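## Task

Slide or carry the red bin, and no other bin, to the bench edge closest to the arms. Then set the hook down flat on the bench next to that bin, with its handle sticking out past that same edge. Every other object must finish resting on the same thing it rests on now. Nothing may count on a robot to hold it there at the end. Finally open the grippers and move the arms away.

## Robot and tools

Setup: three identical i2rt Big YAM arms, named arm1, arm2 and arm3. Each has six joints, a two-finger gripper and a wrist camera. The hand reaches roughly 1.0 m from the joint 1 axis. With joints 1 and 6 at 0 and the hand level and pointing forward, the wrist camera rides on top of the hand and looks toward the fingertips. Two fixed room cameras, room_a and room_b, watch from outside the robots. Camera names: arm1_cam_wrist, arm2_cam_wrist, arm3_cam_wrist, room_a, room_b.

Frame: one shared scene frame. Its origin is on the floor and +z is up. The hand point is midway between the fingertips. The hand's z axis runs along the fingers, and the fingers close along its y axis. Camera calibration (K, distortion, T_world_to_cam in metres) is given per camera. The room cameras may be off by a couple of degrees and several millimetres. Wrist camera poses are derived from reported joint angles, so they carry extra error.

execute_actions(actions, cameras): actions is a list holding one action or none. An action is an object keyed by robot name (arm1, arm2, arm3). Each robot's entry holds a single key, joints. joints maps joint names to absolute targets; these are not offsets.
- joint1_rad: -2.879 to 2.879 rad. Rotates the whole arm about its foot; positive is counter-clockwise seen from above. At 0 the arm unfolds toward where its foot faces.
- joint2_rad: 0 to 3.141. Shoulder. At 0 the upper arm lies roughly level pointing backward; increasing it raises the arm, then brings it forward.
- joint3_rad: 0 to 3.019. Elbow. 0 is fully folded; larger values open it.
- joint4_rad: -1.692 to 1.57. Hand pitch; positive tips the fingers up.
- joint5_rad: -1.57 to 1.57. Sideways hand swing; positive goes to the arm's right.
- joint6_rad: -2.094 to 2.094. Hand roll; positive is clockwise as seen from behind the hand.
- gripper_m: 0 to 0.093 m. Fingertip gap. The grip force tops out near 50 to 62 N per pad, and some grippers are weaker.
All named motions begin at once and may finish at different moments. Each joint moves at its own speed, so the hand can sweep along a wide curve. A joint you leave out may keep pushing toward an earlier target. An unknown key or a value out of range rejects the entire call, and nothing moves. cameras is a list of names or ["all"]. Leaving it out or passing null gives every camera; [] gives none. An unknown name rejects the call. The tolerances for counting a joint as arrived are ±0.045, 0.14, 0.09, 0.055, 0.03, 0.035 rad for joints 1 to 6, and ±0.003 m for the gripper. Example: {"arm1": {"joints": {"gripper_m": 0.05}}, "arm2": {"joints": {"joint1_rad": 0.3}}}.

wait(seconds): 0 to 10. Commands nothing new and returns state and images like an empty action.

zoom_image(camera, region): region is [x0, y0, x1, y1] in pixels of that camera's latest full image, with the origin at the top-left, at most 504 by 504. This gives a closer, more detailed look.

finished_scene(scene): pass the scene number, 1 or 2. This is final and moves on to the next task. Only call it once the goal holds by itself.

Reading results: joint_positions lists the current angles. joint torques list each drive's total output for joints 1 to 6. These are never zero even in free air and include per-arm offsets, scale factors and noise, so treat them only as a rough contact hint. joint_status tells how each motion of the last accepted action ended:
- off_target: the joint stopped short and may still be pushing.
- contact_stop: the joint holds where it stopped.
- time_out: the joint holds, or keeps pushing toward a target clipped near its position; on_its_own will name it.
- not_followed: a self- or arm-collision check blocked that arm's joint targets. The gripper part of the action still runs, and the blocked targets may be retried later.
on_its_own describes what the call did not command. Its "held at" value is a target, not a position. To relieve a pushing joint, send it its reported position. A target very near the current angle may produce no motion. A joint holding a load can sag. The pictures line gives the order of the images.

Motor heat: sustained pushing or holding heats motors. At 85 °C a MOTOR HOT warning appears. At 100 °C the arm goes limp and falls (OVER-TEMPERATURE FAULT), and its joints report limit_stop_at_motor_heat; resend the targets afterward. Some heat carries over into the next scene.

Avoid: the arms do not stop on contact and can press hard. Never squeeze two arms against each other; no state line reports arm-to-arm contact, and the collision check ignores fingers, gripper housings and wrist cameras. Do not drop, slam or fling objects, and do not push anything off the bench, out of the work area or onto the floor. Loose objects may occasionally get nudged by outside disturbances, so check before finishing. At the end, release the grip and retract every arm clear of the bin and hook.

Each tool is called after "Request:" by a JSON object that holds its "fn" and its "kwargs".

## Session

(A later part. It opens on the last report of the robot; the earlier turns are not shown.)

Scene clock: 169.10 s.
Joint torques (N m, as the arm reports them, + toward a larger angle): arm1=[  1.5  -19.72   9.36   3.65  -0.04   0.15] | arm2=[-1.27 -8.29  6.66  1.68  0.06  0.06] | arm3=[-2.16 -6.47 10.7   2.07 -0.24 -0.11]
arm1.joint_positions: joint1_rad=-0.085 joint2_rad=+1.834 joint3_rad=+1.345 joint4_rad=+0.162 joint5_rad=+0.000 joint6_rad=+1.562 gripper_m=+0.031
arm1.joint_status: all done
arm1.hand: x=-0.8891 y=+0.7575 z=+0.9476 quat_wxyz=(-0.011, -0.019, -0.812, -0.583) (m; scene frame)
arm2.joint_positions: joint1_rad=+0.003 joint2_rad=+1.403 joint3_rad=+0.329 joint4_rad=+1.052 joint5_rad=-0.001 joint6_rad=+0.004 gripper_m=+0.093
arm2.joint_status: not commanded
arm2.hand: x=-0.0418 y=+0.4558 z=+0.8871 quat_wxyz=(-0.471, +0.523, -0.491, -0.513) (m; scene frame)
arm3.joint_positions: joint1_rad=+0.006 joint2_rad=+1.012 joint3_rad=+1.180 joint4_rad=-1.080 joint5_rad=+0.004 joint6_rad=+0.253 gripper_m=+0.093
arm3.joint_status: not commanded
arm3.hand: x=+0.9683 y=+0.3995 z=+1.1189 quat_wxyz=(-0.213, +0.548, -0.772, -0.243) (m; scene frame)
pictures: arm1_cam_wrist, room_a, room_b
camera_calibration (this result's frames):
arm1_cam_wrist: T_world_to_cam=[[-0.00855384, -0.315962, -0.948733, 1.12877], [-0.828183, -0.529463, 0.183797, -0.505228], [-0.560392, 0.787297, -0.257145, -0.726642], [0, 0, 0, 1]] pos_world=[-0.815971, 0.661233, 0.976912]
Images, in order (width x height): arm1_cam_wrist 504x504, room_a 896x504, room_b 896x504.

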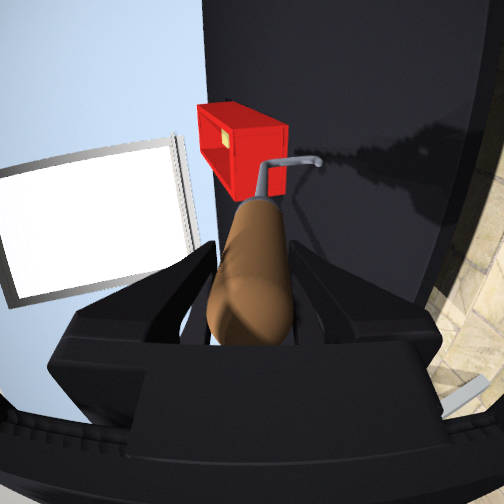

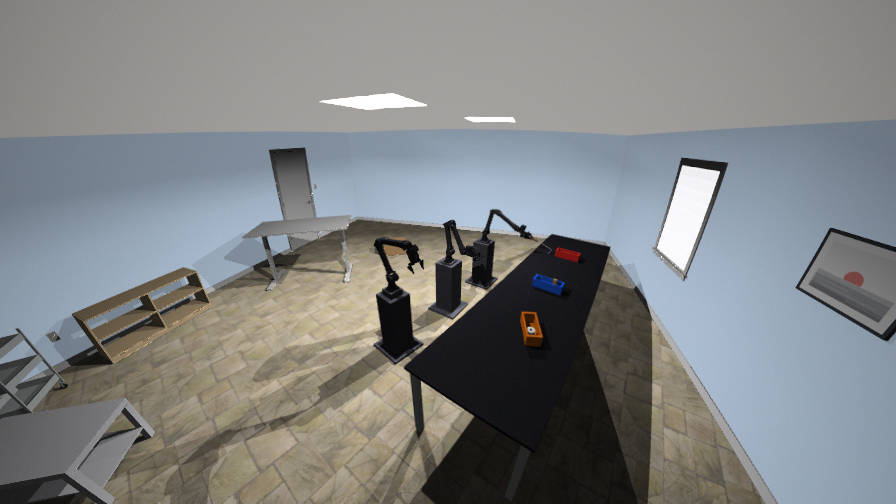

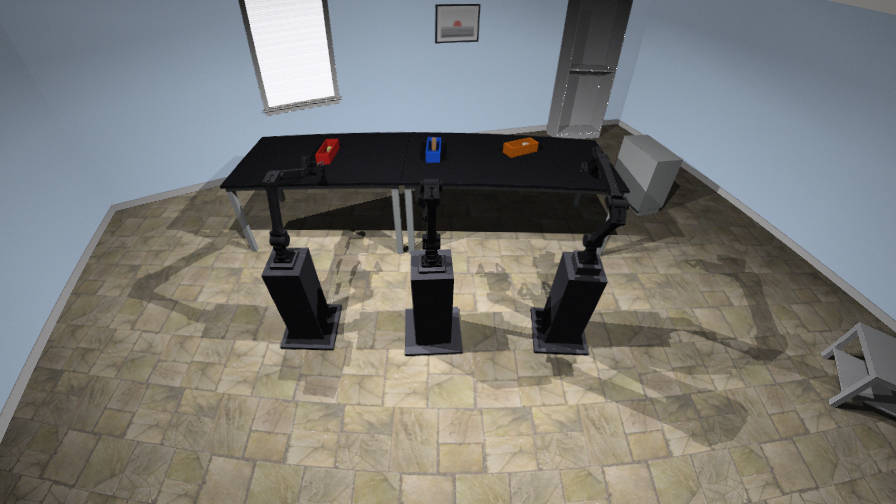

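Request:
{"fn": "execute_actions", "kwargs": {"actions": [{"arm1":{"joints":{"joint3_rad":1.75,"joint4_rad":0.05}}}], "cameras": []}}

Request:
{"fn": "execute_actions", "kwargs": {"actions": [{"arm1":{"joints":{"joint1_rad":-0.075,"joint2_rad":2.12,"joint3_rad":2.2,"joint4_rad":-0.13}}}], "cameras": []}}

Request:
{"fn": "execute_actions", "kwargs": {"actions": [{"arm1":{"joints":{"joint2_rad":2.22,"joint3_rad":2.12}}}], "cameras": ["arm1_cam_wrist"]}}

Scene clock: 175.67 s.
Joint torques (N m, as the arm reports them, + toward a larger angle): arm1=[  1.55 -20.24  12.53   3.62  -0.05   0.15] | arm2=[-1.56 -8.14  6.67  1.64  0.09  0.01] | arm3=[-1.98 -6.45 10.78  2.02 -0.23 -0.12]
arm1.joint_positions: joint1_rad=-0.085 joint2_rad=+1.828 joint3_rad=+1.678 joint4_rad=+0.015 joint5_rad=+0.000 joint6_rad=+1.562 gripper_m=+0.031
arm1.joint_status: all done
arm1.hand: x=-0.8848 y=+0.8062 z=+1.1173 quat_wxyz=(-0.014, -0.018, -0.752, -0.659) (m; scene frame)
arm2.joint_positions: joint1_rad=+0.003 joint2_rad=+1.403 joint3_rad=+0.329 joint4_rad=+1.052 joint5_rad=-0.001 joint6_rad=+0.004 gripper_m=+0.093
arm2.joint_status: not commanded
arm2.hand: x=-0.0418 y=+0.4558 z=+0.8871 quat_wxyz=(-0.471, +0.523, -0.491, -0.513) (m; scene frame)
arm3.joint_positions: joint1_rad=+0.006 joint2_rad=+1.012 joint3_rad=+1.180 joint4_rad=-1.080 joint5_rad=+0.004 joint6_rad=+0.253 gripper_m=+0.093
arm3.joint_status: not commanded
arm3.hand: x=+0.9683 y=+0.3995 z=+1.1189 quat_wxyz=(-0.213, +0.548, -0.772, -0.243) (m; scene frame)
pictures: none
No camera images: the call's "cameras" was empty. Leave "cameras" out to get every camera's image.

Scene clock: 178.10 s.
Joint torques (N m, as the arm reports them, + toward a larger angle): arm1=[  2.5  -27.83  14.27   3.71  -0.04   0.15] | arm2=[-1.56 -8.03  6.66  1.63  0.07  0.05] | arm3=[-1.96 -6.56 10.78  2.1  -0.23 -0.1 ]
arm1.joint_positions: joint1_rad=-0.085 joint2_rad=+2.196 joint3_rad=+2.101 joint4_rad=-0.168 joint5_rad=+0.000 joint6_rad=+1.562 gripper_m=+0.031
arm1.joint_status: joint3_rad time_out (moved +0.423 of +0.522); the others done
arm1.on_its_own: joint3_rad reads +2.101 and still pushes toward +2.200 since a time_out
arm1.hand: x=-0.8808 y=+0.9172 z=+1.0266 quat_wxyz=(-0.012, -0.018, -0.792, -0.610) (m; scene frame)
arm2.joint_positions: joint1_rad=+0.003 joint2_rad=+1.403 joint3_rad=+0.329 joint4_rad=+1.052 joint5_rad=-0.001 joint6_rad=+0.004 gripper_m=+0.093
arm2.joint_status: not commanded
arm2.hand: x=-0.0418 y=+0.4558 z=+0.8871 quat_wxyz=(-0.471, +0.523, -0.491, -0.513) (m; scene frame)
arm3.joint_positions: joint1_rad=+0.006 joint2_rad=+1.012 joint3_rad=+1.180 joint4_rad=-1.080 joint5_rad=+0.004 joint6_rad=+0.253 gripper_m=+0.093
arm3.joint_status: not commanded
arm3.hand: x=+0.9683 y=+0.3995 z=+1.1189 quat_wxyz=(-0.213, +0.548, -0.772, -0.243) (m; scene frame)
pictures: none
No camera images: the call's "cameras" was empty. Leave "cameras" out to get every camera's image.

not run: a stop came earlier in this reply.

Request:
{"fn": "execute_actions", "kwargs": {"actions": [{"arm1":{"joints":{"joint2_rad":2.21}}}], "cameras": ["arm1_cam_wrist","room_a"]}}

Request:
{"fn": "zoom_image", "kwargs": {"camera": "room_a", "region": [460, 190, 640, 290]}}

Scene clock: 182.30 s.
Joint torques (N m, as the arm reports them, + toward a larger angle): arm1=[  2.39 -26.34  13.96   3.63  -0.03   0.15] | arm2=[-1.59 -8.38  6.65  1.69  0.08  0.03] | arm3=[-2.17 -6.35 10.83  2.08 -0.24 -0.09]
arm1.joint_positions: joint1_rad=-0.085 joint2_rad=+2.258 joint3_rad=+2.104 joint4_rad=-0.168 joint5_rad=+0.000 joint6_rad=+1.562 gripper_m=+0.031
arm1.joint_status: all done
arm1.on_its_own: joint3_rad reads +2.104 and still pushes toward +2.200 since a time_out
arm1.hand: x=-0.8810 y=+0.9265 z=+0.9725 quat_wxyz=(-0.011, -0.019, -0.810, -0.586) (m; scene frame)
arm2.joint_positions: joint1_rad=+0.003 joint2_rad=+1.403 joint3_rad=+0.329 joint4_rad=+1.052 joint5_rad=-0.001 joint6_rad=+0.004 gripper_m=+0.093
arm2.joint_status: not commanded
arm2.hand: x=-0.0418 y=+0.4558 z=+0.8871 quat_wxyz=(-0.471, +0.523, -0.491, -0.513) (m; scene frame)
arm3.joint_positions: joint1_rad=+0.006 joint2_rad=+1.012 joint3_rad=+1.180 joint4_rad=-1.080 joint5_rad=+0.004 joint6_rad=+0.253 gripper_m=+0.093
arm3.joint_status: not commanded
arm3.hand: x=+0.9683 y=+0.3995 z=+1.1189 quat_wxyz=(-0.213, +0.548, -0.772, -0.243) (m; scene frame)
pictures: arm1_cam_wrist, room_a
camera_calibration (this result's frames):
arm1_cam_wrist: T_world_to_cam=[[-0.00831041, -0.310171, -0.950644, 1.20259], [-0.828273, -0.530513, 0.180334, -0.409371], [-0.560263, 0.788892, -0.252498, -0.854658], [0, 0, 0, 1]] pos_world=[-0.80791, 0.830067, 1.00126]
Images, in order (width x height): arm1_cam_wrist 504x504, room_a 896x504.

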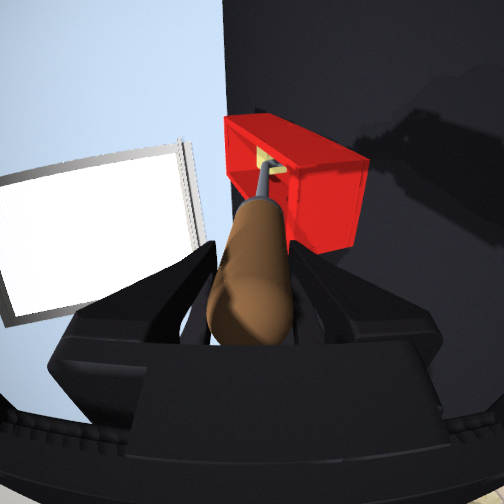

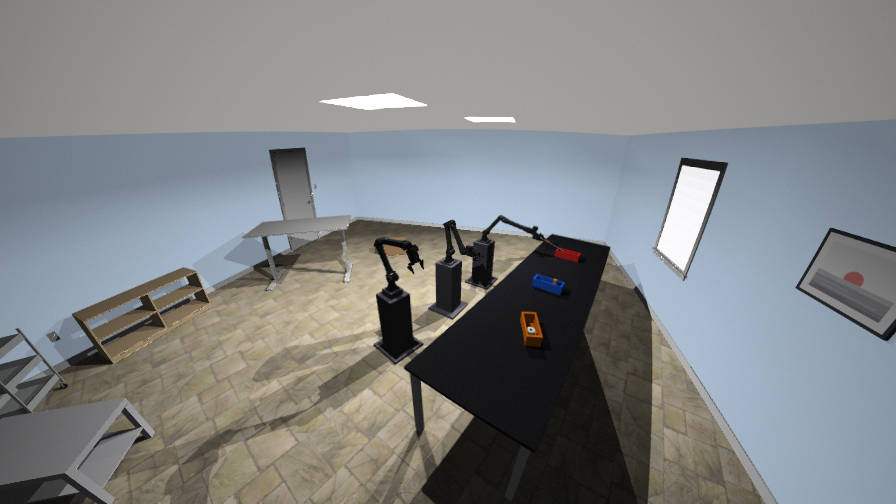

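Region (460, 190, 640, 290) of room_a's 896x504 image, scaled by 2.800, with more detail than that image has.

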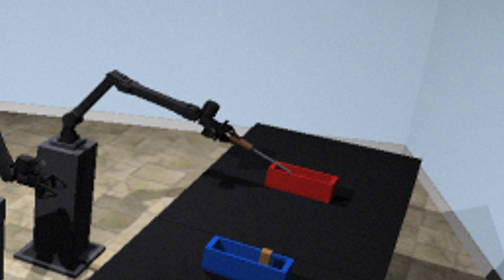

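Request:
{"fn": "execute_actions", "kwargs": {"actions": [{"arm1":{"joints":{"joint2_rad":2.14,"joint3_rad":1.88,"joint4_rad":-0.08}}}], "cameras": []}}

Request:
{"fn": "execute_actions", "kwargs": {"actions": [{"arm1":{"joints":{"joint2_rad":2.02,"joint3_rad":1.70,"joint4_rad":0.02}}}], "cameras": ["arm1_cam_wrist"]}}

Request:
{"fn": "execute_actions", "kwargs": {"actions": [{"arm1":{"joints":{"joint2_rad":1.9,"joint3_rad":1.53,"joint4_rad":0.09}}}], "cameras": ["arm1_cam_wrist"]}}

Scene clock: 189.53 s.
Joint torques (N m, as the arm reports them, + toward a larger angle): arm1=[  2.47 -22.77   6.92   1.99  -0.03   0.11] | arm2=[-1.65 -8.08  6.58  1.66  0.09  0.05] | arm3=[-1.93 -6.36 10.8   2.1  -0.24 -0.08]
arm1.joint_positions: joint1_rad=-0.084 joint2_rad=+2.161 joint3_rad=+1.892 joint4_rad=-0.074 joint5_rad=+0.000 joint6_rad=+1.566 gripper_m=+0.030
arm1.joint_status: all done
arm1.hand: x=-0.8836 y=+0.8902 z=+0.9515 quat_wxyz=(-0.010, -0.020, -0.816, -0.577) (m; scene frame)
arm2.joint_positions: joint1_rad=+0.003 joint2_rad=+1.403 joint3_rad=+0.329 joint4_rad=+1.052 joint5_rad=-0.001 joint6_rad=+0.004 gripper_m=+0.093
arm2.joint_status: not commanded
arm2.hand: x=-0.0418 y=+0.4558 z=+0.8871 quat_wxyz=(-0.471, +0.523, -0.491, -0.513) (m; scene frame)
arm3.joint_positions: joint1_rad=+0.006 joint2_rad=+1.012 joint3_rad=+1.180 joint4_rad=-1.080 joint5_rad=+0.004 joint6_rad=+0.253 gripper_m=+0.093
arm3.joint_status: not commanded
arm3.hand: x=+0.9683 y=+0.3995 z=+1.1189 quat_wxyz=(-0.213, +0.548, -0.772, -0.243) (m; scene frame)
pictures: none
No camera images: the call's "cameras" was empty. Leave "cameras" out to get every camera's image.

Scene clock: 190.40 s.
Joint torques (N m, as the arm reports them, + toward a larger angle): arm1=[  2.4  -21.71   7.45   2.68  -0.04   0.1 ] | arm2=[-1.46 -8.56  6.71  1.62  0.05  0.06] | arm3=[-1.98 -6.58 10.75  2.12 -0.23 -0.1 ]
arm1.joint_positions: joint1_rad=-0.084 joint2_rad=+2.047 joint3_rad=+1.700 joint4_rad=+0.007 joint5_rad=+0.000 joint6_rad=+1.567 gripper_m=+0.030
arm1.joint_status: all done
arm1.hand: x=-0.8855 y=+0.8483 z=+0.9526 quat_wxyz=(-0.010, -0.020, -0.815, -0.579) (m; scene frame)
arm2.joint_positions: joint1_rad=+0.003 joint2_rad=+1.403 joint3_rad=+0.329 joint4_rad=+1.052 joint5_rad=-0.001 joint6_rad=+0.004 gripper_m=+0.093
arm2.joint_status: not commanded
arm2.hand: x=-0.0418 y=+0.4558 z=+0.8871 quat_wxyz=(-0.471, +0.523, -0.491, -0.513) (m; scene frame)
arm3.joint_positions: joint1_rad=+0.006 joint2_rad=+1.012 joint3_rad=+1.180 joint4_rad=-1.080 joint5_rad=+0.004 joint6_rad=+0.253 gripper_m=+0.093
arm3.joint_status: not commanded
arm3.hand: x=+0.9683 y=+0.3995 z=+1.1189 quat_wxyz=(-0.213, +0.548, -0.772, -0.243) (m; scene frame)
pictures: arm1_cam_wrist
camera_calibration (this result's frames):
arm1_cam_wrist: T_world_to_cam=[[-0.0137257, -0.326944, -0.944944, 1.16332], [-0.827568, -0.526685, 0.19425, -0.466864], [-0.561197, 0.784672, -0.263339, -0.787422], [0, 0, 0, 1]] pos_world=[-0.812294, 0.752319, 0.982603]
Images, in order (width x height): arm1_cam_wrist 504x504.

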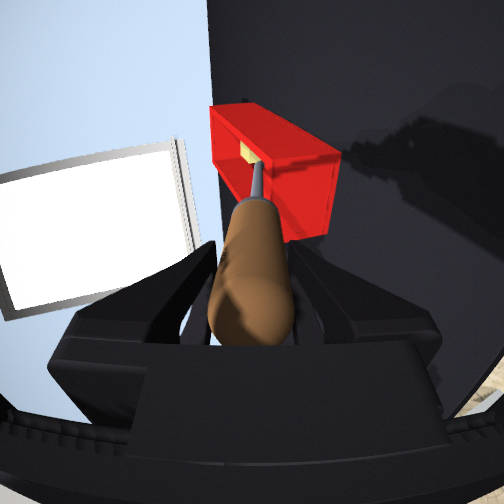

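Scene clock: 191.20 s.
Joint torques (N m, as the arm reports them, + toward a larger angle): arm1=[  2.33 -20.57   7.85   2.86  -0.03   0.11] | arm2=[-1.32 -8.04  6.74  1.66  0.07  0.03] | arm3=[-1.99 -6.36 10.81  2.06 -0.21 -0.07]
arm1.joint_positions: joint1_rad=-0.084 joint2_rad=+1.933 joint3_rad=+1.522 joint4_rad=+0.072 joint5_rad=+0.000 joint6_rad=+1.567 gripper_m=+0.030
arm1.joint_status: all done
arm1.hand: x=-0.8875 y=+0.8030 z=+0.9536 quat_wxyz=(-0.010, -0.020, -0.815, -0.578) (m; scene frame)
arm2.joint_positions: joint1_rad=+0.003 joint2_rad=+1.403 joint3_rad=+0.329 joint4_rad=+1.052 joint5_rad=-0.001 joint6_rad=+0.004 gripper_m=+0.093
arm2.joint_status: not commanded
arm2.hand: x=-0.0418 y=+0.4558 z=+0.8871 quat_wxyz=(-0.471, +0.523, -0.491, -0.513) (m; scene frame)
arm3.joint_positions: joint1_rad=+0.006 joint2_rad=+1.012 joint3_rad=+1.180 joint4_rad=-1.080 joint5_rad=+0.004 joint6_rad=+0.253 gripper_m=+0.093
arm3.joint_status: not commanded
arm3.hand: x=+0.9683 y=+0.3995 z=+1.1189 quat_wxyz=(-0.213, +0.548, -0.772, -0.243) (m; scene frame)
pictures: arm1_cam_wrist
camera_calibration (this result's frames):
arm1_cam_wrist: T_world_to_cam=[[-0.0137404, -0.327304, -0.944819, 1.14958], [-0.827563, -0.526615, 0.194465, -0.492855], [-0.561205, 0.784569, -0.263629, -0.752411], [0, 0, 0, 1]] pos_world=[-0.81433, 0.707035, 0.983629]
Images, in order (width x height): arm1_cam_wrist 504x504.

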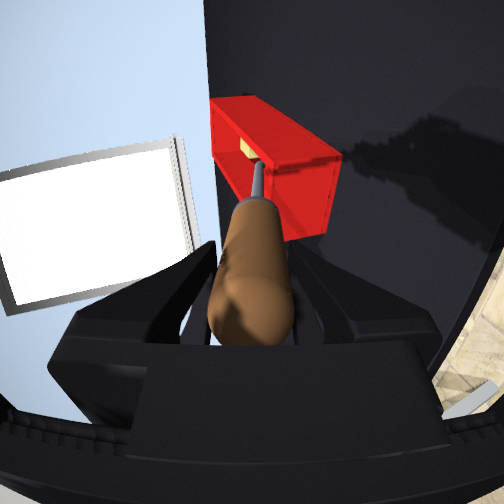

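Request:
{"fn": "execute_actions", "kwargs": {"actions": [{"arm1":{"joints":{"joint2_rad":1.79,"joint3_rad":1.35,"joint4_rad":0.15}}}], "cameras": []}}

Request:
{"fn": "execute_actions", "kwargs": {"actions": [{"arm1":{"joints":{"joint1_rad":-0.06,"joint2_rad":1.70,"joint3_rad":1.22,"joint4_rad":0.19}}}], "cameras": []}}

Request:
{"fn": "execute_actions", "kwargs": {"actions": [{"arm1":{"joints":{"joint2_rad":1.61,"joint3_rad":1.09,"joint4_rad":0.22}}}], "cameras": []}}

Request:
{"fn": "execute_actions", "kwargs": {"actions": [{"arm1":{"joints":{"joint2_rad":1.51,"joint3_rad":0.97,"joint4_rad":0.24}}}], "cameras": ["arm1_cam_wrist","room_a","room_b"]}}

Request:
{"fn": "zoom_image", "kwargs": {"camera": "room_a", "region": [460, 190, 640, 290]}}

Scene clock: 198.37 s.
Joint torques (N m, as the arm reports them, + toward a larger angle): arm1=[  2.39 -18.26   7.5    2.97  -0.03   0.11] | arm2=[-1.31 -8.26  6.76  1.7   0.07  0.05] | arm3=[-1.92 -6.28 10.75  2.09 -0.23 -0.11]
arm1.joint_positions: joint1_rad=-0.084 joint2_rad=+1.817 joint3_rad=+1.344 joint4_rad=+0.130 joint5_rad=+0.000 joint6_rad=+1.567 gripper_m=+0.030
arm1.joint_status: all done
arm1.hand: x=-0.8898 y=+0.7531 z=+0.9526 quat_wxyz=(-0.009, -0.020, -0.816, -0.577) (m; scene frame)
arm2.joint_positions: joint1_rad=+0.003 joint2_rad=+1.403 joint3_rad=+0.329 joint4_rad=+1.052 joint5_rad=-0.001 joint6_rad=+0.004 gripper_m=+0.093
arm2.joint_status: not commanded
arm2.hand: x=-0.0418 y=+0.4558 z=+0.8871 quat_wxyz=(-0.471, +0.523, -0.491, -0.513) (m; scene frame)
arm3.joint_positions: joint1_rad=+0.006 joint2_rad=+1.012 joint3_rad=+1.180 joint4_rad=-1.080 joint5_rad=+0.004 joint6_rad=+0.253 gripper_m=+0.093
arm3.joint_status: not commanded
arm3.hand: x=+0.9683 y=+0.3995 z=+1.1189 quat_wxyz=(-0.213, +0.548, -0.772, -0.243) (m; scene frame)
pictures: none
No camera images: the call's "cameras" was empty. Leave "cameras" out to get every camera's image.

Scene clock: 199.13 s.
Joint torques (N m, as the arm reports them, + toward a larger angle): arm1=[  2.3  -16.79   7.59   2.77  -0.04   0.11] | arm2=[-1.77 -8.25  6.75  1.56  0.08  0.04] | arm3=[-2.07 -6.36 10.81  2.04 -0.23 -0.08]
arm1.joint_positions: joint1_rad=-0.069 joint2_rad=+1.727 joint3_rad=+1.211 joint4_rad=+0.175 joint5_rad=+0.000 joint6_rad=+1.567 gripper_m=+0.030
arm1.joint_status: all done
arm1.hand: x=-0.9022 y=+0.7139 z=+0.9517 quat_wxyz=(-0.005, -0.014, -0.816, -0.578) (m; scene frame)
arm2.joint_positions: joint1_rad=+0.003 joint2_rad=+1.403 joint3_rad=+0.329 joint4_rad=+1.052 joint5_rad=-0.001 joint6_rad=+0.004 gripper_m=+0.093
arm2.joint_status: not commanded
arm2.hand: x=-0.0418 y=+0.4558 z=+0.8871 quat_wxyz=(-0.471, +0.523, -0.491, -0.513) (m; scene frame)
arm3.joint_positions: joint1_rad=+0.006 joint2_rad=+1.012 joint3_rad=+1.180 joint4_rad=-1.080 joint5_rad=+0.004 joint6_rad=+0.253 gripper_m=+0.093
arm3.joint_status: not commanded
arm3.hand: x=+0.9683 y=+0.3995 z=+1.1189 quat_wxyz=(-0.213, +0.548, -0.772, -0.243) (m; scene frame)
pictures: none
No camera images: the call's "cameras" was empty. Leave "cameras" out to get every camera's image.

Scene clock: 199.90 s.
Joint torques (N m, as the arm reports them, + toward a larger angle): arm1=[  2.19 -14.78   7.37   2.69  -0.03   0.11] | arm2=[-1.66 -7.58  6.76  1.69  0.07  0.04] | arm3=[-2.05 -6.52 10.72  2.13 -0.25 -0.09]
arm1.joint_positions: joint1_rad=-0.069 joint2_rad=+1.631 joint3_rad=+1.082 joint4_rad=+0.207 joint5_rad=+0.000 joint6_rad=+1.567 gripper_m=+0.030
arm1.joint_status: all done
arm1.hand: x=-0.9035 y=+0.6720 z=+0.9506 quat_wxyz=(-0.005, -0.014, -0.816, -0.578) (m; scene frame)
arm2.joint_positions: joint1_rad=+0.003 joint2_rad=+1.403 joint3_rad=+0.329 joint4_rad=+1.052 joint5_rad=-0.001 joint6_rad=+0.004 gripper_m=+0.093
arm2.joint_status: not commanded
arm2.hand: x=-0.0418 y=+0.4558 z=+0.8871 quat_wxyz=(-0.471, +0.523, -0.491, -0.513) (m; scene frame)
arm3.joint_positions: joint1_rad=+0.006 joint2_rad=+1.012 joint3_rad=+1.180 joint4_rad=-1.080 joint5_rad=+0.004 joint6_rad=+0.253 gripper_m=+0.093
arm3.joint_status: not commanded
arm3.hand: x=+0.9683 y=+0.3995 z=+1.1189 quat_wxyz=(-0.213, +0.548, -0.772, -0.243) (m; scene frame)
pictures: none
No camera images: the call's "cameras" was empty. Leave "cameras" out to get every camera's image.

Scene clock: 200.63 s.
Joint torques (N m, as the arm reports them, + toward a larger angle): arm1=[  2.33 -13.18   7.54   2.54  -0.03   0.1 ] | arm2=[-1.49 -7.84  6.76  1.73  0.06  0.03] | arm3=[-2.2  -6.47 10.78  2.09 -0.23 -0.11]
arm1.joint_positions: joint1_rad=-0.069 joint2_rad=+1.530 joint3_rad=+0.958 joint4_rad=+0.231 joint5_rad=+0.000 joint6_rad=+1.567 gripper_m=+0.030
arm1.joint_status: all done
arm1.hand: x=-0.9048 y=+0.6293 z=+0.9504 quat_wxyz=(-0.005, -0.014, -0.816, -0.578) (m; scene frame)
arm2.joint_positions: joint1_rad=+0.003 joint2_rad=+1.403 joint3_rad=+0.329 joint4_rad=+1.052 joint5_rad=-0.001 joint6_rad=+0.004 gripper_m=+0.093
arm2.joint_status: not commanded
arm2.hand: x=-0.0418 y=+0.4558 z=+0.8871 quat_wxyz=(-0.471, +0.523, -0.491, -0.513) (m; scene frame)
arm3.joint_positions: joint1_rad=+0.006 joint2_rad=+1.012 joint3_rad=+1.180 joint4_rad=-1.080 joint5_rad=+0.004 joint6_rad=+0.253 gripper_m=+0.093
arm3.joint_status: not commanded
arm3.hand: x=+0.9683 y=+0.3995 z=+1.1189 quat_wxyz=(-0.213, +0.548, -0.772, -0.243) (m; scene frame)
pictures: arm1_cam_wrist, room_a, room_b
camera_calibration (this result's frames):
arm1_cam_wrist: T_world_to_cam=[[-0.0088506, -0.328386, -0.944502, 1.09425], [-0.819633, -0.538691, 0.194973, -0.583669], [-0.572821, 0.775871, -0.264388, -0.630985], [0, 0, 0, 1]] pos_world=[-0.830151, 0.534482, 0.980498]
Images, in order (width x height): arm1_cam_wrist 504x504, room_a 896x504, room_b 896x504.

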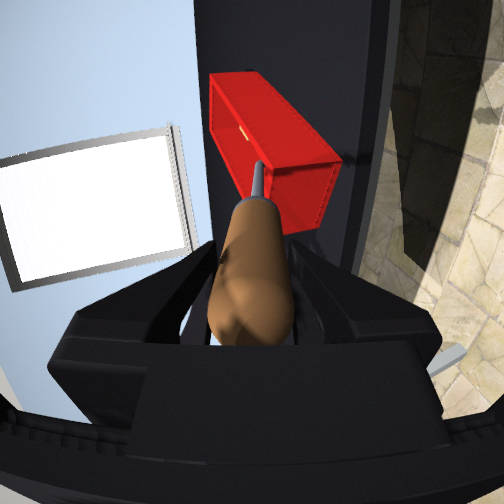

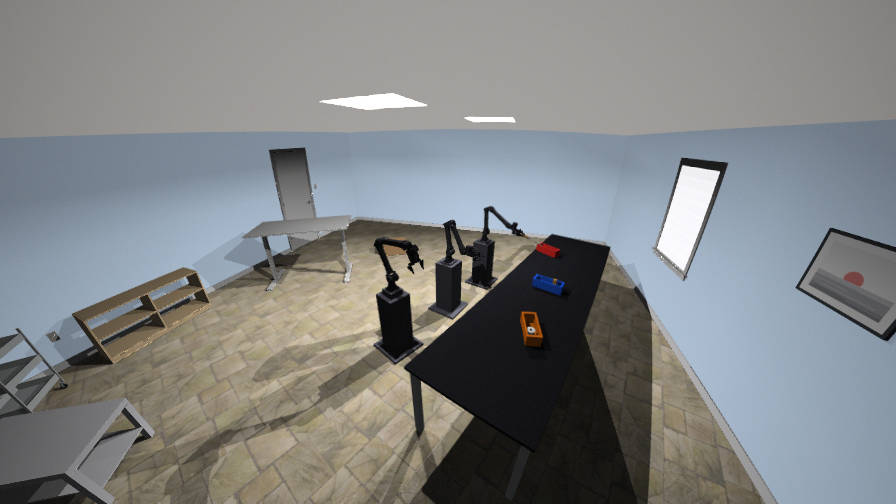

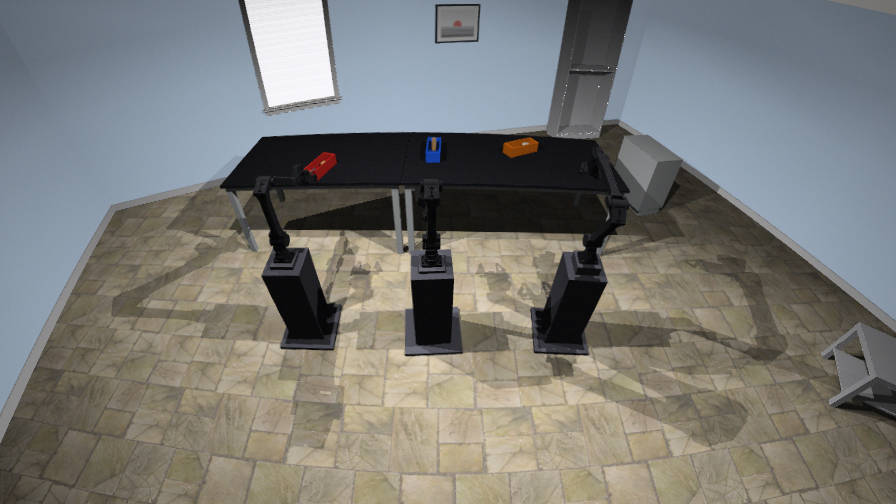

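Region (460, 190, 640, 290) of room_a's 896x504 image, scaled by 2.800, with more detail than that image has.

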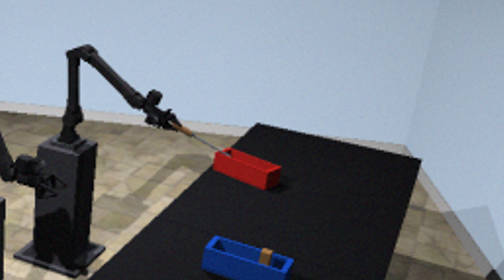

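Request:
{"fn": "execute_actions", "kwargs": {"actions": [{"arm1":{"joints":{"joint1_rad":-0.15,"joint2_rad":1.41,"joint3_rad":0.85,"joint4_rad":0.255}}}], "cameras": ["arm1_cam_wrist","room_b"]}}

Request:
{"fn": "zoom_image", "kwargs": {"camera": "room_b", "region": [220, 120, 400, 220]}}

Scene clock: 207.07 s.
Joint torques (N m, as the arm reports them, + toward a larger angle): arm1=[  1.46 -11.11   7.43   2.6    0.05   0.11] | arm2=[-1.13 -8.35  6.68  1.7   0.06  0.05] | arm3=[-2.16 -6.56 10.84  2.14 -0.24 -0.1 ]
arm1.joint_positions: joint1_rad=-0.151 joint2_rad=+1.425 joint3_rad=+0.839 joint4_rad=+0.244 joint5_rad=-0.002 joint6_rad=+1.567 gripper_m=+0.030
arm1.joint_status: all done
arm1.hand: x=-0.8592 y=+0.5826 z=+0.9485 quat_wxyz=(-0.028, -0.047, -0.815, -0.577) (m; scene frame)
arm2.joint_positions: joint1_rad=+0.003 joint2_rad=+1.403 joint3_rad=+0.329 joint4_rad=+1.052 joint5_rad=-0.001 joint6_rad=+0.004 gripper_m=+0.093
arm2.joint_status: not commanded
arm2.hand: x=-0.0418 y=+0.4558 z=+0.8871 quat_wxyz=(-0.471, +0.523, -0.491, -0.513) (m; scene frame)
arm3.joint_positions: joint1_rad=+0.006 joint2_rad=+1.012 joint3_rad=+1.180 joint4_rad=-1.080 joint5_rad=+0.004 joint6_rad=+0.253 gripper_m=+0.093
arm3.joint_status: not commanded
arm3.hand: x=+0.9683 y=+0.3995 z=+1.1189 quat_wxyz=(-0.213, +0.548, -0.772, -0.243) (m; scene frame)
pictures: arm1_cam_wrist, room_b
camera_calibration (this result's frames):
arm1_cam_wrist: T_world_to_cam=[[-0.0358196, -0.327814, -0.944063, 1.05363], [-0.85941, -0.472015, 0.196509, -0.645546], [-0.51003, 0.818377, -0.264819, -0.539566], [0, 0, 0, 1]] pos_world=[-0.792244, 0.482254, 0.978658]
Images, in order (width x height): arm1_cam_wrist 504x504, room_b 896x504.

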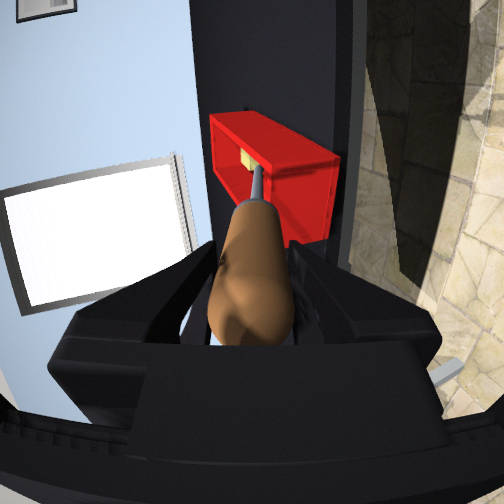

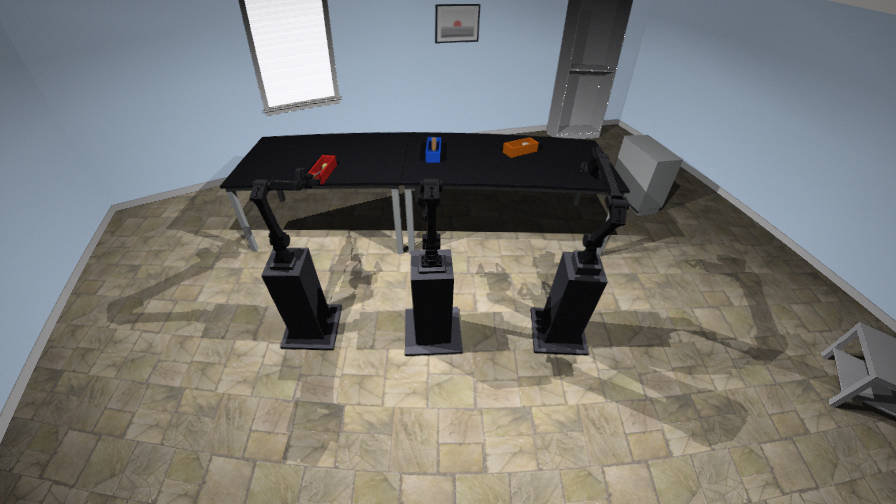

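Region (220, 120, 400, 220) of room_b's 896x504 image, scaled by 2.800, with more detail than that image has.

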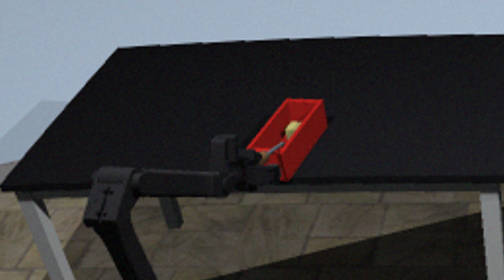

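Request:
{"fn": "execute_actions", "kwargs": {"actions": [{"arm1":{"joints":{"joint2_rad":1.47,"joint3_rad":1.0}}}], "cameras": []}}

Request:
{"fn": "execute_actions", "kwargs": {"actions": [{"arm1":{"joints":{"joint3_rad":1.15}}}], "cameras": []}}

Request:
{"fn": "execute_actions", "kwargs": {"actions": [{"arm1":{"joints":{"joint1_rad":-0.29}}}], "cameras": []}}

Request:
{"fn": "execute_actions", "kwargs": {"actions": [{"arm1":{"joints":{"joint2_rad":1.9,"joint3_rad":1.58,"joint4_rad":0.12}}}], "cameras": []}}

Request:
{"fn": "execute_actions", "kwargs": {"actions": [{"arm1":{"joints":{"joint6_rad":0}}}], "cameras": ["arm1_cam_wrist","room_a","room_b"]}}

Request:
{"fn": "zoom_image", "kwargs": {"camera": "room_a", "region": [460, 190, 640, 290]}}

Scene clock: 217.00 s.
Joint torques (N m, as the arm reports them, + toward a larger angle): arm1=[  1.5  -12.46  12.29   2.81   0.06   0.1 ] | arm2=[-1.39 -8.33  6.66  1.67  0.09  0.02] | arm3=[-1.97 -6.37 10.75  2.11 -0.23 -0.12]
arm1.joint_positions: joint1_rad=-0.151 joint2_rad=+1.489 joint3_rad=+0.915 joint4_rad=+0.239 joint5_rad=-0.002 joint6_rad=+1.566 gripper_m=+0.030
arm1.joint_status: all done
arm1.hand: x=-0.8561 y=+0.6100 z=+0.9517 quat_wxyz=(-0.028, -0.047, -0.813, -0.579) (m; scene frame)
arm2.joint_positions: joint1_rad=+0.003 joint2_rad=+1.403 joint3_rad=+0.329 joint4_rad=+1.052 joint5_rad=-0.001 joint6_rad=+0.004 gripper_m=+0.093
arm2.joint_status: not commanded
arm2.hand: x=-0.0418 y=+0.4558 z=+0.8871 quat_wxyz=(-0.471, +0.523, -0.491, -0.513) (m; scene frame)
arm3.joint_positions: joint1_rad=+0.006 joint2_rad=+1.012 joint3_rad=+1.180 joint4_rad=-1.080 joint5_rad=+0.004 joint6_rad=+0.253 gripper_m=+0.093
arm3.joint_status: not commanded
arm3.hand: x=+0.9683 y=+0.3995 z=+1.1189 quat_wxyz=(-0.213, +0.548, -0.772, -0.243) (m; scene frame)
pictures: none
No camera images: the call's "cameras" was empty. Leave "cameras" out to get every camera's image.

Scene clock: 218.13 s.
Joint torques (N m, as the arm reports them, + toward a larger angle): arm1=[  1.62 -14.65  12.08   3.61   0.05   0.1 ] | arm2=[-1.63 -8.02  6.74  1.62  0.06  0.04] | arm3=[-1.74 -6.37 10.83  2.05 -0.24 -0.1 ]
arm1.joint_positions: joint1_rad=-0.151 joint2_rad=+1.505 joint3_rad=+1.077 joint4_rad=+0.219 joint5_rad=-0.002 joint6_rad=+1.566 gripper_m=+0.030
arm1.joint_status: all done
arm1.hand: x=-0.8505 y=+0.6508 z=+1.0304 quat_wxyz=(-0.031, -0.045, -0.775, -0.630) (m; scene frame)
arm2.joint_positions: joint1_rad=+0.003 joint2_rad=+1.403 joint3_rad=+0.329 joint4_rad=+1.052 joint5_rad=-0.001 joint6_rad=+0.004 gripper_m=+0.093
arm2.joint_status: not commanded
arm2.hand: x=-0.0418 y=+0.4558 z=+0.8871 quat_wxyz=(-0.471, +0.523, -0.491, -0.513) (m; scene frame)
arm3.joint_positions: joint1_rad=+0.006 joint2_rad=+1.012 joint3_rad=+1.180 joint4_rad=-1.080 joint5_rad=+0.004 joint6_rad=+0.253 gripper_m=+0.093
arm3.joint_status: not commanded
arm3.hand: x=+0.9683 y=+0.3995 z=+1.1189 quat_wxyz=(-0.213, +0.548, -0.772, -0.243) (m; scene frame)
pictures: none
No camera images: the call's "cameras" was empty. Leave "cameras" out to get every camera's image.

Scene clock: 219.33 s.
Joint torques (N m, as the arm reports them, + toward a larger angle): arm1=[  1.81 -14.73  12.03   3.58  -0.13   0.1 ] | arm2=[-1.3  -8.23  6.71  1.59  0.06  0.05] | arm3=[-2.37 -6.51 10.78  2.08 -0.23 -0.09]
arm1.joint_positions: joint1_rad=-0.294 joint2_rad=+1.505 joint3_rad=+1.077 joint4_rad=+0.219 joint5_rad=+0.002 joint6_rad=+1.566 gripper_m=+0.030
arm1.joint_status: all done
arm1.hand: x=-0.7579 y=+0.6335 z=+1.0292 quat_wxyz=(-0.077, -0.102, -0.770, -0.625) (m; scene frame)
arm2.joint_positions: joint1_rad=+0.003 joint2_rad=+1.403 joint3_rad=+0.329 joint4_rad=+1.052 joint5_rad=-0.001 joint6_rad=+0.004 gripper_m=+0.093
arm2.joint_status: not commanded
arm2.hand: x=-0.0418 y=+0.4558 z=+0.8871 quat_wxyz=(-0.471, +0.523, -0.491, -0.513) (m; scene frame)
arm3.joint_positions: joint1_rad=+0.006 joint2_rad=+1.012 joint3_rad=+1.180 joint4_rad=-1.080 joint5_rad=+0.004 joint6_rad=+0.253 gripper_m=+0.093
arm3.joint_status: not commanded
arm3.hand: x=+0.9683 y=+0.3995 z=+1.1189 quat_wxyz=(-0.213, +0.548, -0.772, -0.243) (m; scene frame)
pictures: none
No camera images: the call's "cameras" was empty. Leave "cameras" out to get every camera's image.

Scene clock: 220.53 s.
Joint torques (N m, as the arm reports them, + toward a larger angle): arm1=[  1.87 -20.09  12.82   2.97  -0.09   0.09] | arm2=[-1.6  -8.5   6.79  1.6   0.07  0.03] | arm3=[-2.05 -6.55 10.85  2.11 -0.24 -0.1 ]
arm1.joint_positions: joint1_rad=-0.294 joint2_rad=+1.929 joint3_rad=+1.494 joint4_rad=+0.098 joint5_rad=+0.002 joint6_rad=+1.569 gripper_m=+0.030
arm1.joint_status: all done
arm1.hand: x=-0.7227 y=+0.7730 z=+0.9447 quat_wxyz=(-0.070, -0.107, -0.809, -0.574) (m; scene frame)
arm2.joint_positions: joint1_rad=+0.003 joint2_rad=+1.403 joint3_rad=+0.329 joint4_rad=+1.052 joint5_rad=-0.001 joint6_rad=+0.004 gripper_m=+0.093
arm2.joint_status: not commanded
arm2.hand: x=-0.0418 y=+0.4558 z=+0.8871 quat_wxyz=(-0.471, +0.523, -0.491, -0.513) (m; scene frame)
arm3.joint_positions: joint1_rad=+0.006 joint2_rad=+1.012 joint3_rad=+1.180 joint4_rad=-1.080 joint5_rad=+0.004 joint6_rad=+0.253 gripper_m=+0.093
arm3.joint_status: not commanded
arm3.hand: x=+0.9683 y=+0.3995 z=+1.1189 quat_wxyz=(-0.213, +0.548, -0.772, -0.243) (m; scene frame)
pictures: none
No camera images: the call's "cameras" was empty. Leave "cameras" out to get every camera's image.

Scene clock: 222.70 s.
Joint torques (N m, as the arm reports them, + toward a larger angle): arm1=[  1.82 -20.18  11.82   3.07   0.11  -0.03] | arm2=[-1.2  -8.4   6.63  1.63  0.09  0.04] | arm3=[-2.3  -6.46 10.83  2.13 -0.24 -0.1 ]
arm1.joint_positions: joint1_rad=-0.292 joint2_rad=+1.929 joint3_rad=+1.510 joint4_rad=+0.098 joint5_rad=-0.003 joint6_rad=+0.019 gripper_m=+0.030
arm1.joint_status: all done
arm1.hand: x=-0.7236 y=+0.7773 z=+0.9543 quat_wxyz=(-0.455, +0.488, -0.647, -0.368) (m; scene frame)
arm2.joint_positions: joint1_rad=+0.003 joint2_rad=+1.403 joint3_rad=+0.329 joint4_rad=+1.052 joint5_rad=-0.001 joint6_rad=+0.004 gripper_m=+0.093
arm2.joint_status: not commanded
arm2.hand: x=-0.0418 y=+0.4558 z=+0.8871 quat_wxyz=(-0.471, +0.523, -0.491, -0.513) (m; scene frame)
arm3.joint_positions: joint1_rad=+0.006 joint2_rad=+1.012 joint3_rad=+1.180 joint4_rad=-1.080 joint5_rad=+0.004 joint6_rad=+0.253 gripper_m=+0.093
arm3.joint_status: not commanded
arm3.hand: x=+0.9683 y=+0.3995 z=+1.1189 quat_wxyz=(-0.213, +0.548, -0.772, -0.243) (m; scene frame)
pictures: arm1_cam_wrist, room_a, room_b
camera_calibration (this result's frames):
arm1_cam_wrist: T_world_to_cam=[[0.968486, -0.247886, -0.0242434, 0.914594], [-0.216046, -0.787658, -0.576992, 1.01071], [0.123933, 0.564046, -0.81639, 0.554593], [0, 0, 0, 1]] pos_world=[-0.736144, 0.709993, 1.05811]
Images, in order (width x height): arm1_cam_wrist 504x504, room_a 896x504, room_b 896x504.

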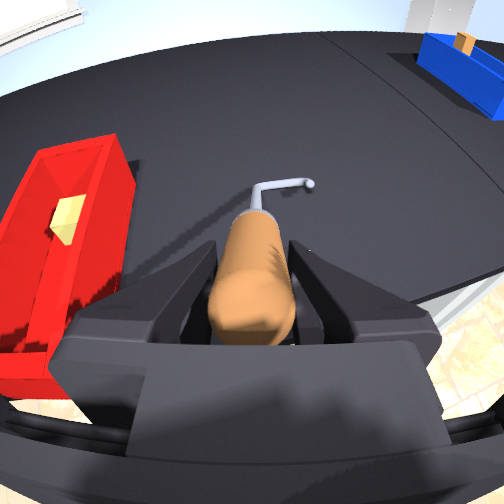

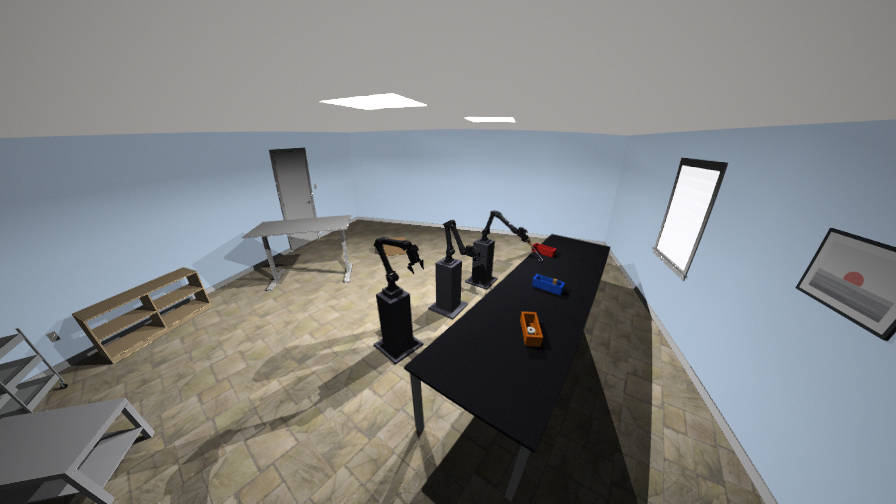

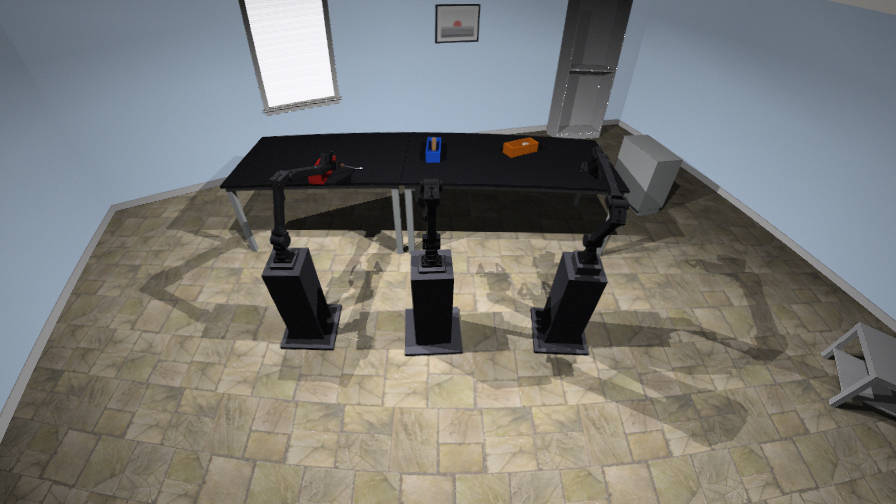

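Region (460, 190, 640, 290) of room_a's 896x504 image, scaled by 2.800, with more detail than that image has.

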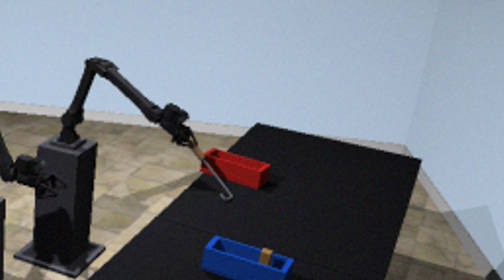

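Request:
{"fn": "execute_actions", "kwargs": {"actions": [{"arm1":{"joints":{"joint2_rad":2.06,"joint3_rad":1.43,"joint4_rad":0.5}}}], "cameras": []}}

Request:
{"fn": "execute_actions", "kwargs": {"actions": [{"arm1":{"joints":{"joint2_rad":2.2,"joint3_rad":1.38,"joint4_rad":0.72}}}], "cameras": ["arm1_cam_wrist","room_a"]}}

Request:
{"fn": "zoom_image", "kwargs": {"camera": "room_a", "region": [460, 190, 640, 290]}}

Scene clock: 227.67 s.
Joint torques (N m, as the arm reports them, + toward a larger angle): arm1=[  1.86 -21.16   7.77   3.65   0.08   0.02] | arm2=[-1.53 -7.99  6.73  1.72  0.05  0.04] | arm3=[-1.82 -6.58 10.77  2.03 -0.23 -0.1 ]
arm1.joint_positions: joint1_rad=-0.292 joint2_rad=+2.092 joint3_rad=+1.407 joint4_rad=+0.463 joint5_rad=-0.003 joint6_rad=+0.014 gripper_m=+0.030
arm1.joint_status: all done
arm1.hand: x=-0.7236 y=+0.7820 z=+0.8554 quat_wxyz=(-0.488, +0.471, -0.623, -0.391) (m; scene frame)
arm2.joint_positions: joint1_rad=+0.003 joint2_rad=+1.403 joint3_rad=+0.329 joint4_rad=+1.052 joint5_rad=-0.001 joint6_rad=+0.004 gripper_m=+0.093
arm2.joint_status: not commanded
arm2.hand: x=-0.0418 y=+0.4558 z=+0.8871 quat_wxyz=(-0.471, +0.523, -0.491, -0.513) (m; scene frame)
arm3.joint_positions: joint1_rad=+0.006 joint2_rad=+1.012 joint3_rad=+1.180 joint4_rad=-1.080 joint5_rad=+0.004 joint6_rad=+0.253 gripper_m=+0.093
arm3.joint_status: not commanded
arm3.hand: x=+0.9683 y=+0.3995 z=+1.1189 quat_wxyz=(-0.213, +0.548, -0.772, -0.243) (m; scene frame)
pictures: none
No camera images: the call's "cameras" was empty. Leave "cameras" out to get every camera's image.

Scene clock: 228.53 s.
Joint torques (N m, as the arm reports them, + toward a larger angle): arm1=[  1.78 -20.16   6.08   3.15   0.07   0.02] | arm2=[-1.35 -8.42  6.69  1.68  0.06  0.07] | arm3=[-2.19 -6.28 10.77  2.06 -0.24 -0.11]
arm1.joint_positions: joint1_rad=-0.292 joint2_rad=+2.214 joint3_rad=+1.372 joint4_rad=+0.696 joint5_rad=-0.003 joint6_rad=+0.014 gripper_m=+0.030
arm1.joint_status: all done
arm1.hand: x=-0.7252 y=+0.7782 z=+0.7978 quat_wxyz=(-0.511, +0.457, -0.604, -0.408) (m; scene frame)
arm2.joint_positions: joint1_rad=+0.003 joint2_rad=+1.403 joint3_rad=+0.329 joint4_rad=+1.052 joint5_rad=-0.001 joint6_rad=+0.004 gripper_m=+0.093
arm2.joint_status: not commanded
arm2.hand: x=-0.0418 y=+0.4558 z=+0.8871 quat_wxyz=(-0.471, +0.523, -0.491, -0.513) (m; scene frame)
arm3.joint_positions: joint1_rad=+0.006 joint2_rad=+1.012 joint3_rad=+1.180 joint4_rad=-1.080 joint5_rad=+0.004 joint6_rad=+0.253 gripper_m=+0.093
arm3.joint_status: not commanded
arm3.hand: x=+0.9683 y=+0.3995 z=+1.1189 quat_wxyz=(-0.213, +0.548, -0.772, -0.243) (m; scene frame)
pictures: arm1_cam_wrist, room_a
camera_calibration (this result's frames):
arm1_cam_wrist: T_world_to_cam=[[0.969094, -0.245994, -0.018537, 0.907019], [-0.185998, -0.679241, -0.709955, 0.964294], [0.162054, 0.691461, -0.704003, 0.265356], [0, 0, 0, 1]] pos_world=[-0.742631, 0.694626, 0.88823]
Images, in order (width x height): arm1_cam_wrist 504x504, room_a 896x504.

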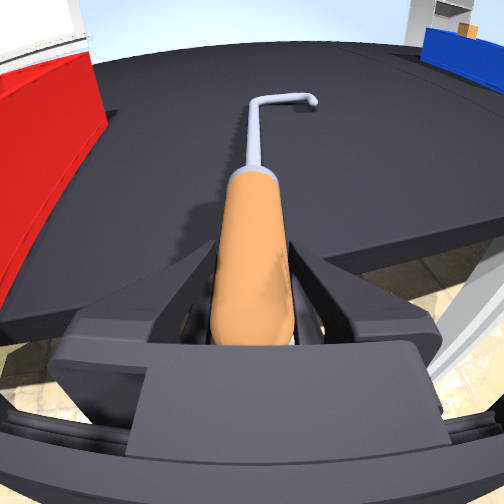

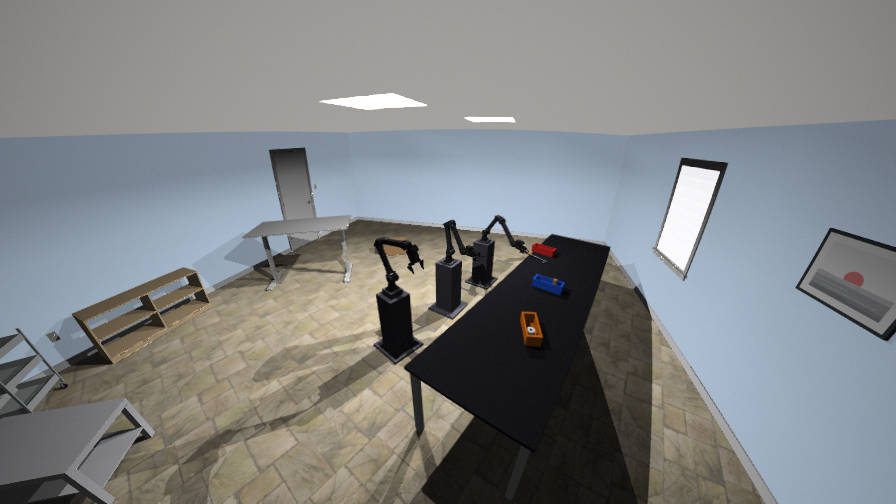

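Region (460, 190, 640, 290) of room_a's 896x504 image, scaled by 2.800, with more detail than that image has.

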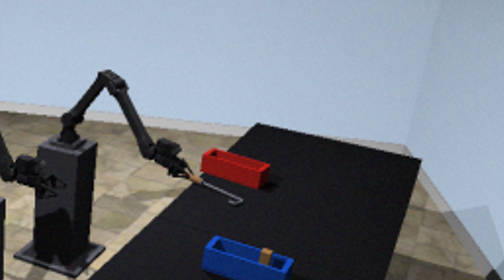

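Request:
{"fn": "execute_actions", "kwargs": {"actions": [{"arm1":{"joints":{"gripper_m":0.06}}}], "cameras": ["arm1_cam_wrist"]}}

Request:
{"fn": "execute_actions", "kwargs": {"actions": [{"arm1":{"joints":{"joint2_rad":1.7,"joint3_rad":0.75,"joint4_rad":0.85}}}], "cameras": ["arm1_cam_wrist","room_b"]}}

Scene clock: 231.73 s.
Joint torques (N m, as the arm reports them, + toward a larger angle): arm1=[  1.89 -20.13   6.1    3.     0.07   0.03] | arm2=[-1.71 -8.12  6.7   1.69  0.08  0.02] | arm3=[-2.25 -6.47 10.79  2.12 -0.24 -0.1 ]
arm1.joint_positions: joint1_rad=-0.292 joint2_rad=+2.214 joint3_rad=+1.372 joint4_rad=+0.700 joint5_rad=-0.003 joint6_rad=+0.014 gripper_m=+0.060
arm1.joint_status: all done
arm1.hand: x=-0.7252 y=+0.7783 z=+0.7988 quat_wxyz=(-0.512, +0.456, -0.603, -0.409) (m; scene frame)
arm2.joint_positions: joint1_rad=+0.003 joint2_rad=+1.403 joint3_rad=+0.329 joint4_rad=+1.052 joint5_rad=-0.001 joint6_rad=+0.004 gripper_m=+0.093
arm2.joint_status: not commanded
arm2.hand: x=-0.0418 y=+0.4558 z=+0.8871 quat_wxyz=(-0.471, +0.523, -0.491, -0.513) (m; scene frame)
arm3.joint_positions: joint1_rad=+0.006 joint2_rad=+1.012 joint3_rad=+1.180 joint4_rad=-1.080 joint5_rad=+0.004 joint6_rad=+0.253 gripper_m=+0.093
arm3.joint_status: not commanded
arm3.hand: x=+0.9683 y=+0.3995 z=+1.1189 quat_wxyz=(-0.213, +0.548, -0.772, -0.243) (m; scene frame)
pictures: arm1_cam_wrist
camera_calibration (this result's frames):
arm1_cam_wrist: T_world_to_cam=[[0.969101, -0.245969, -0.0185163, 0.906993], [-0.185285, -0.676342, -0.712903, 0.96574], [0.162829, 0.694306, -0.701018, 0.261933], [0, 0, 0, 1]] pos_world=[-0.742681, 0.694402, 0.888893]
Images, in order (width x height): arm1_cam_wrist 504x504.

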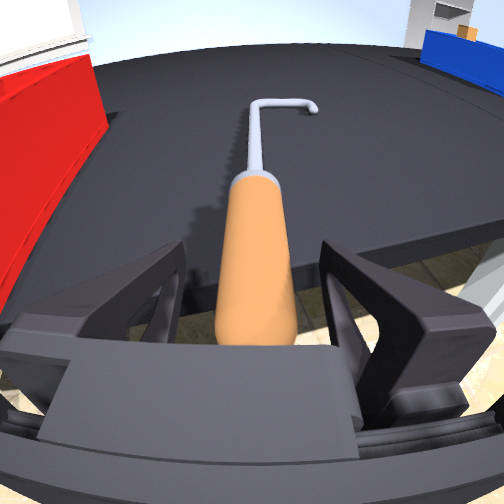

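Scene clock: 233.10 s.
Joint torques (N m, as the arm reports them, + toward a larger angle): arm1=[  1.76 -10.96   5.57   2.58   0.07   0.02] | arm2=[-1.39 -8.35  6.71  1.63  0.05  0.03] | arm3=[-1.91 -6.51 10.84  2.1  -0.25 -0.09]
arm1.joint_positions: joint1_rad=-0.292 joint2_rad=+1.696 joint3_rad=+0.741 joint4_rad=+0.842 joint5_rad=-0.003 joint6_rad=+0.014 gripper_m=+0.060
arm1.joint_status: all done
arm1.hand: x=-0.7742 y=+0.5847 z=+0.8840 quat_wxyz=(-0.520, +0.450, -0.595, -0.416) (m; scene frame)
arm2.joint_positions: joint1_rad=+0.003 joint2_rad=+1.403 joint3_rad=+0.329 joint4_rad=+1.052 joint5_rad=-0.001 joint6_rad=+0.004 gripper_m=+0.093
arm2.joint_status: not commanded
arm2.hand: x=-0.0418 y=+0.4558 z=+0.8871 quat_wxyz=(-0.471, +0.523, -0.491, -0.513) (m; scene frame)
arm3.joint_positions: joint1_rad=+0.006 joint2_rad=+1.012 joint3_rad=+1.180 joint4_rad=-1.080 joint5_rad=+0.004 joint6_rad=+0.253 gripper_m=+0.093
arm3.joint_status: not commanded
arm3.hand: x=+0.9683 y=+0.3995 z=+1.1189 quat_wxyz=(-0.213, +0.548, -0.772, -0.243) (m; scene frame)
pictures: arm1_cam_wrist, room_b
camera_calibration (this result's frames):
arm1_cam_wrist: T_world_to_cam=[[0.969147, -0.245799, -0.0183703, 0.908313], [-0.180267, -0.655988, -0.732928, 0.896123], [0.168102, 0.713627, -0.680058, 0.438378], [0, 0, 0, 1]] pos_world=[-0.79244, 0.49827, 0.971602]
Images, in order (width x height): arm1_cam_wrist 504x504, room_b 896x504.

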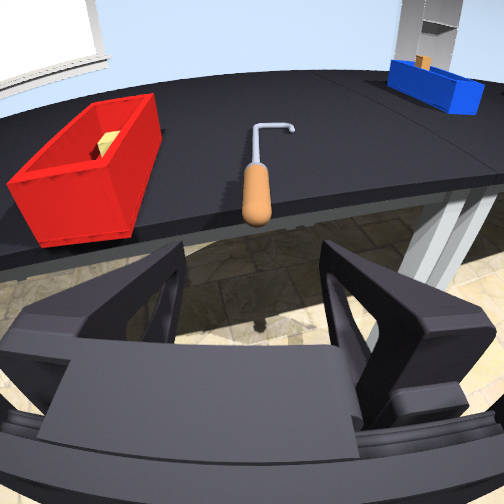

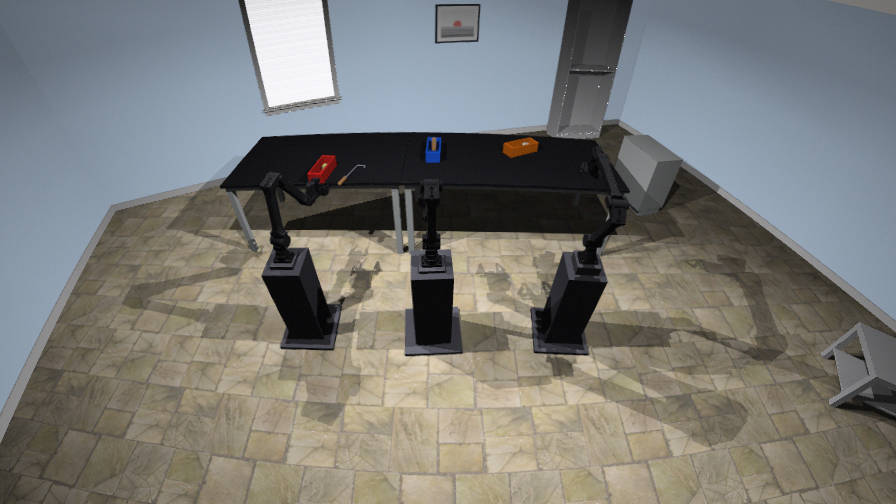

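Request:
{"fn": "finished_scene", "kwargs": {"scene": 1}}

The scene is finished: the task was done.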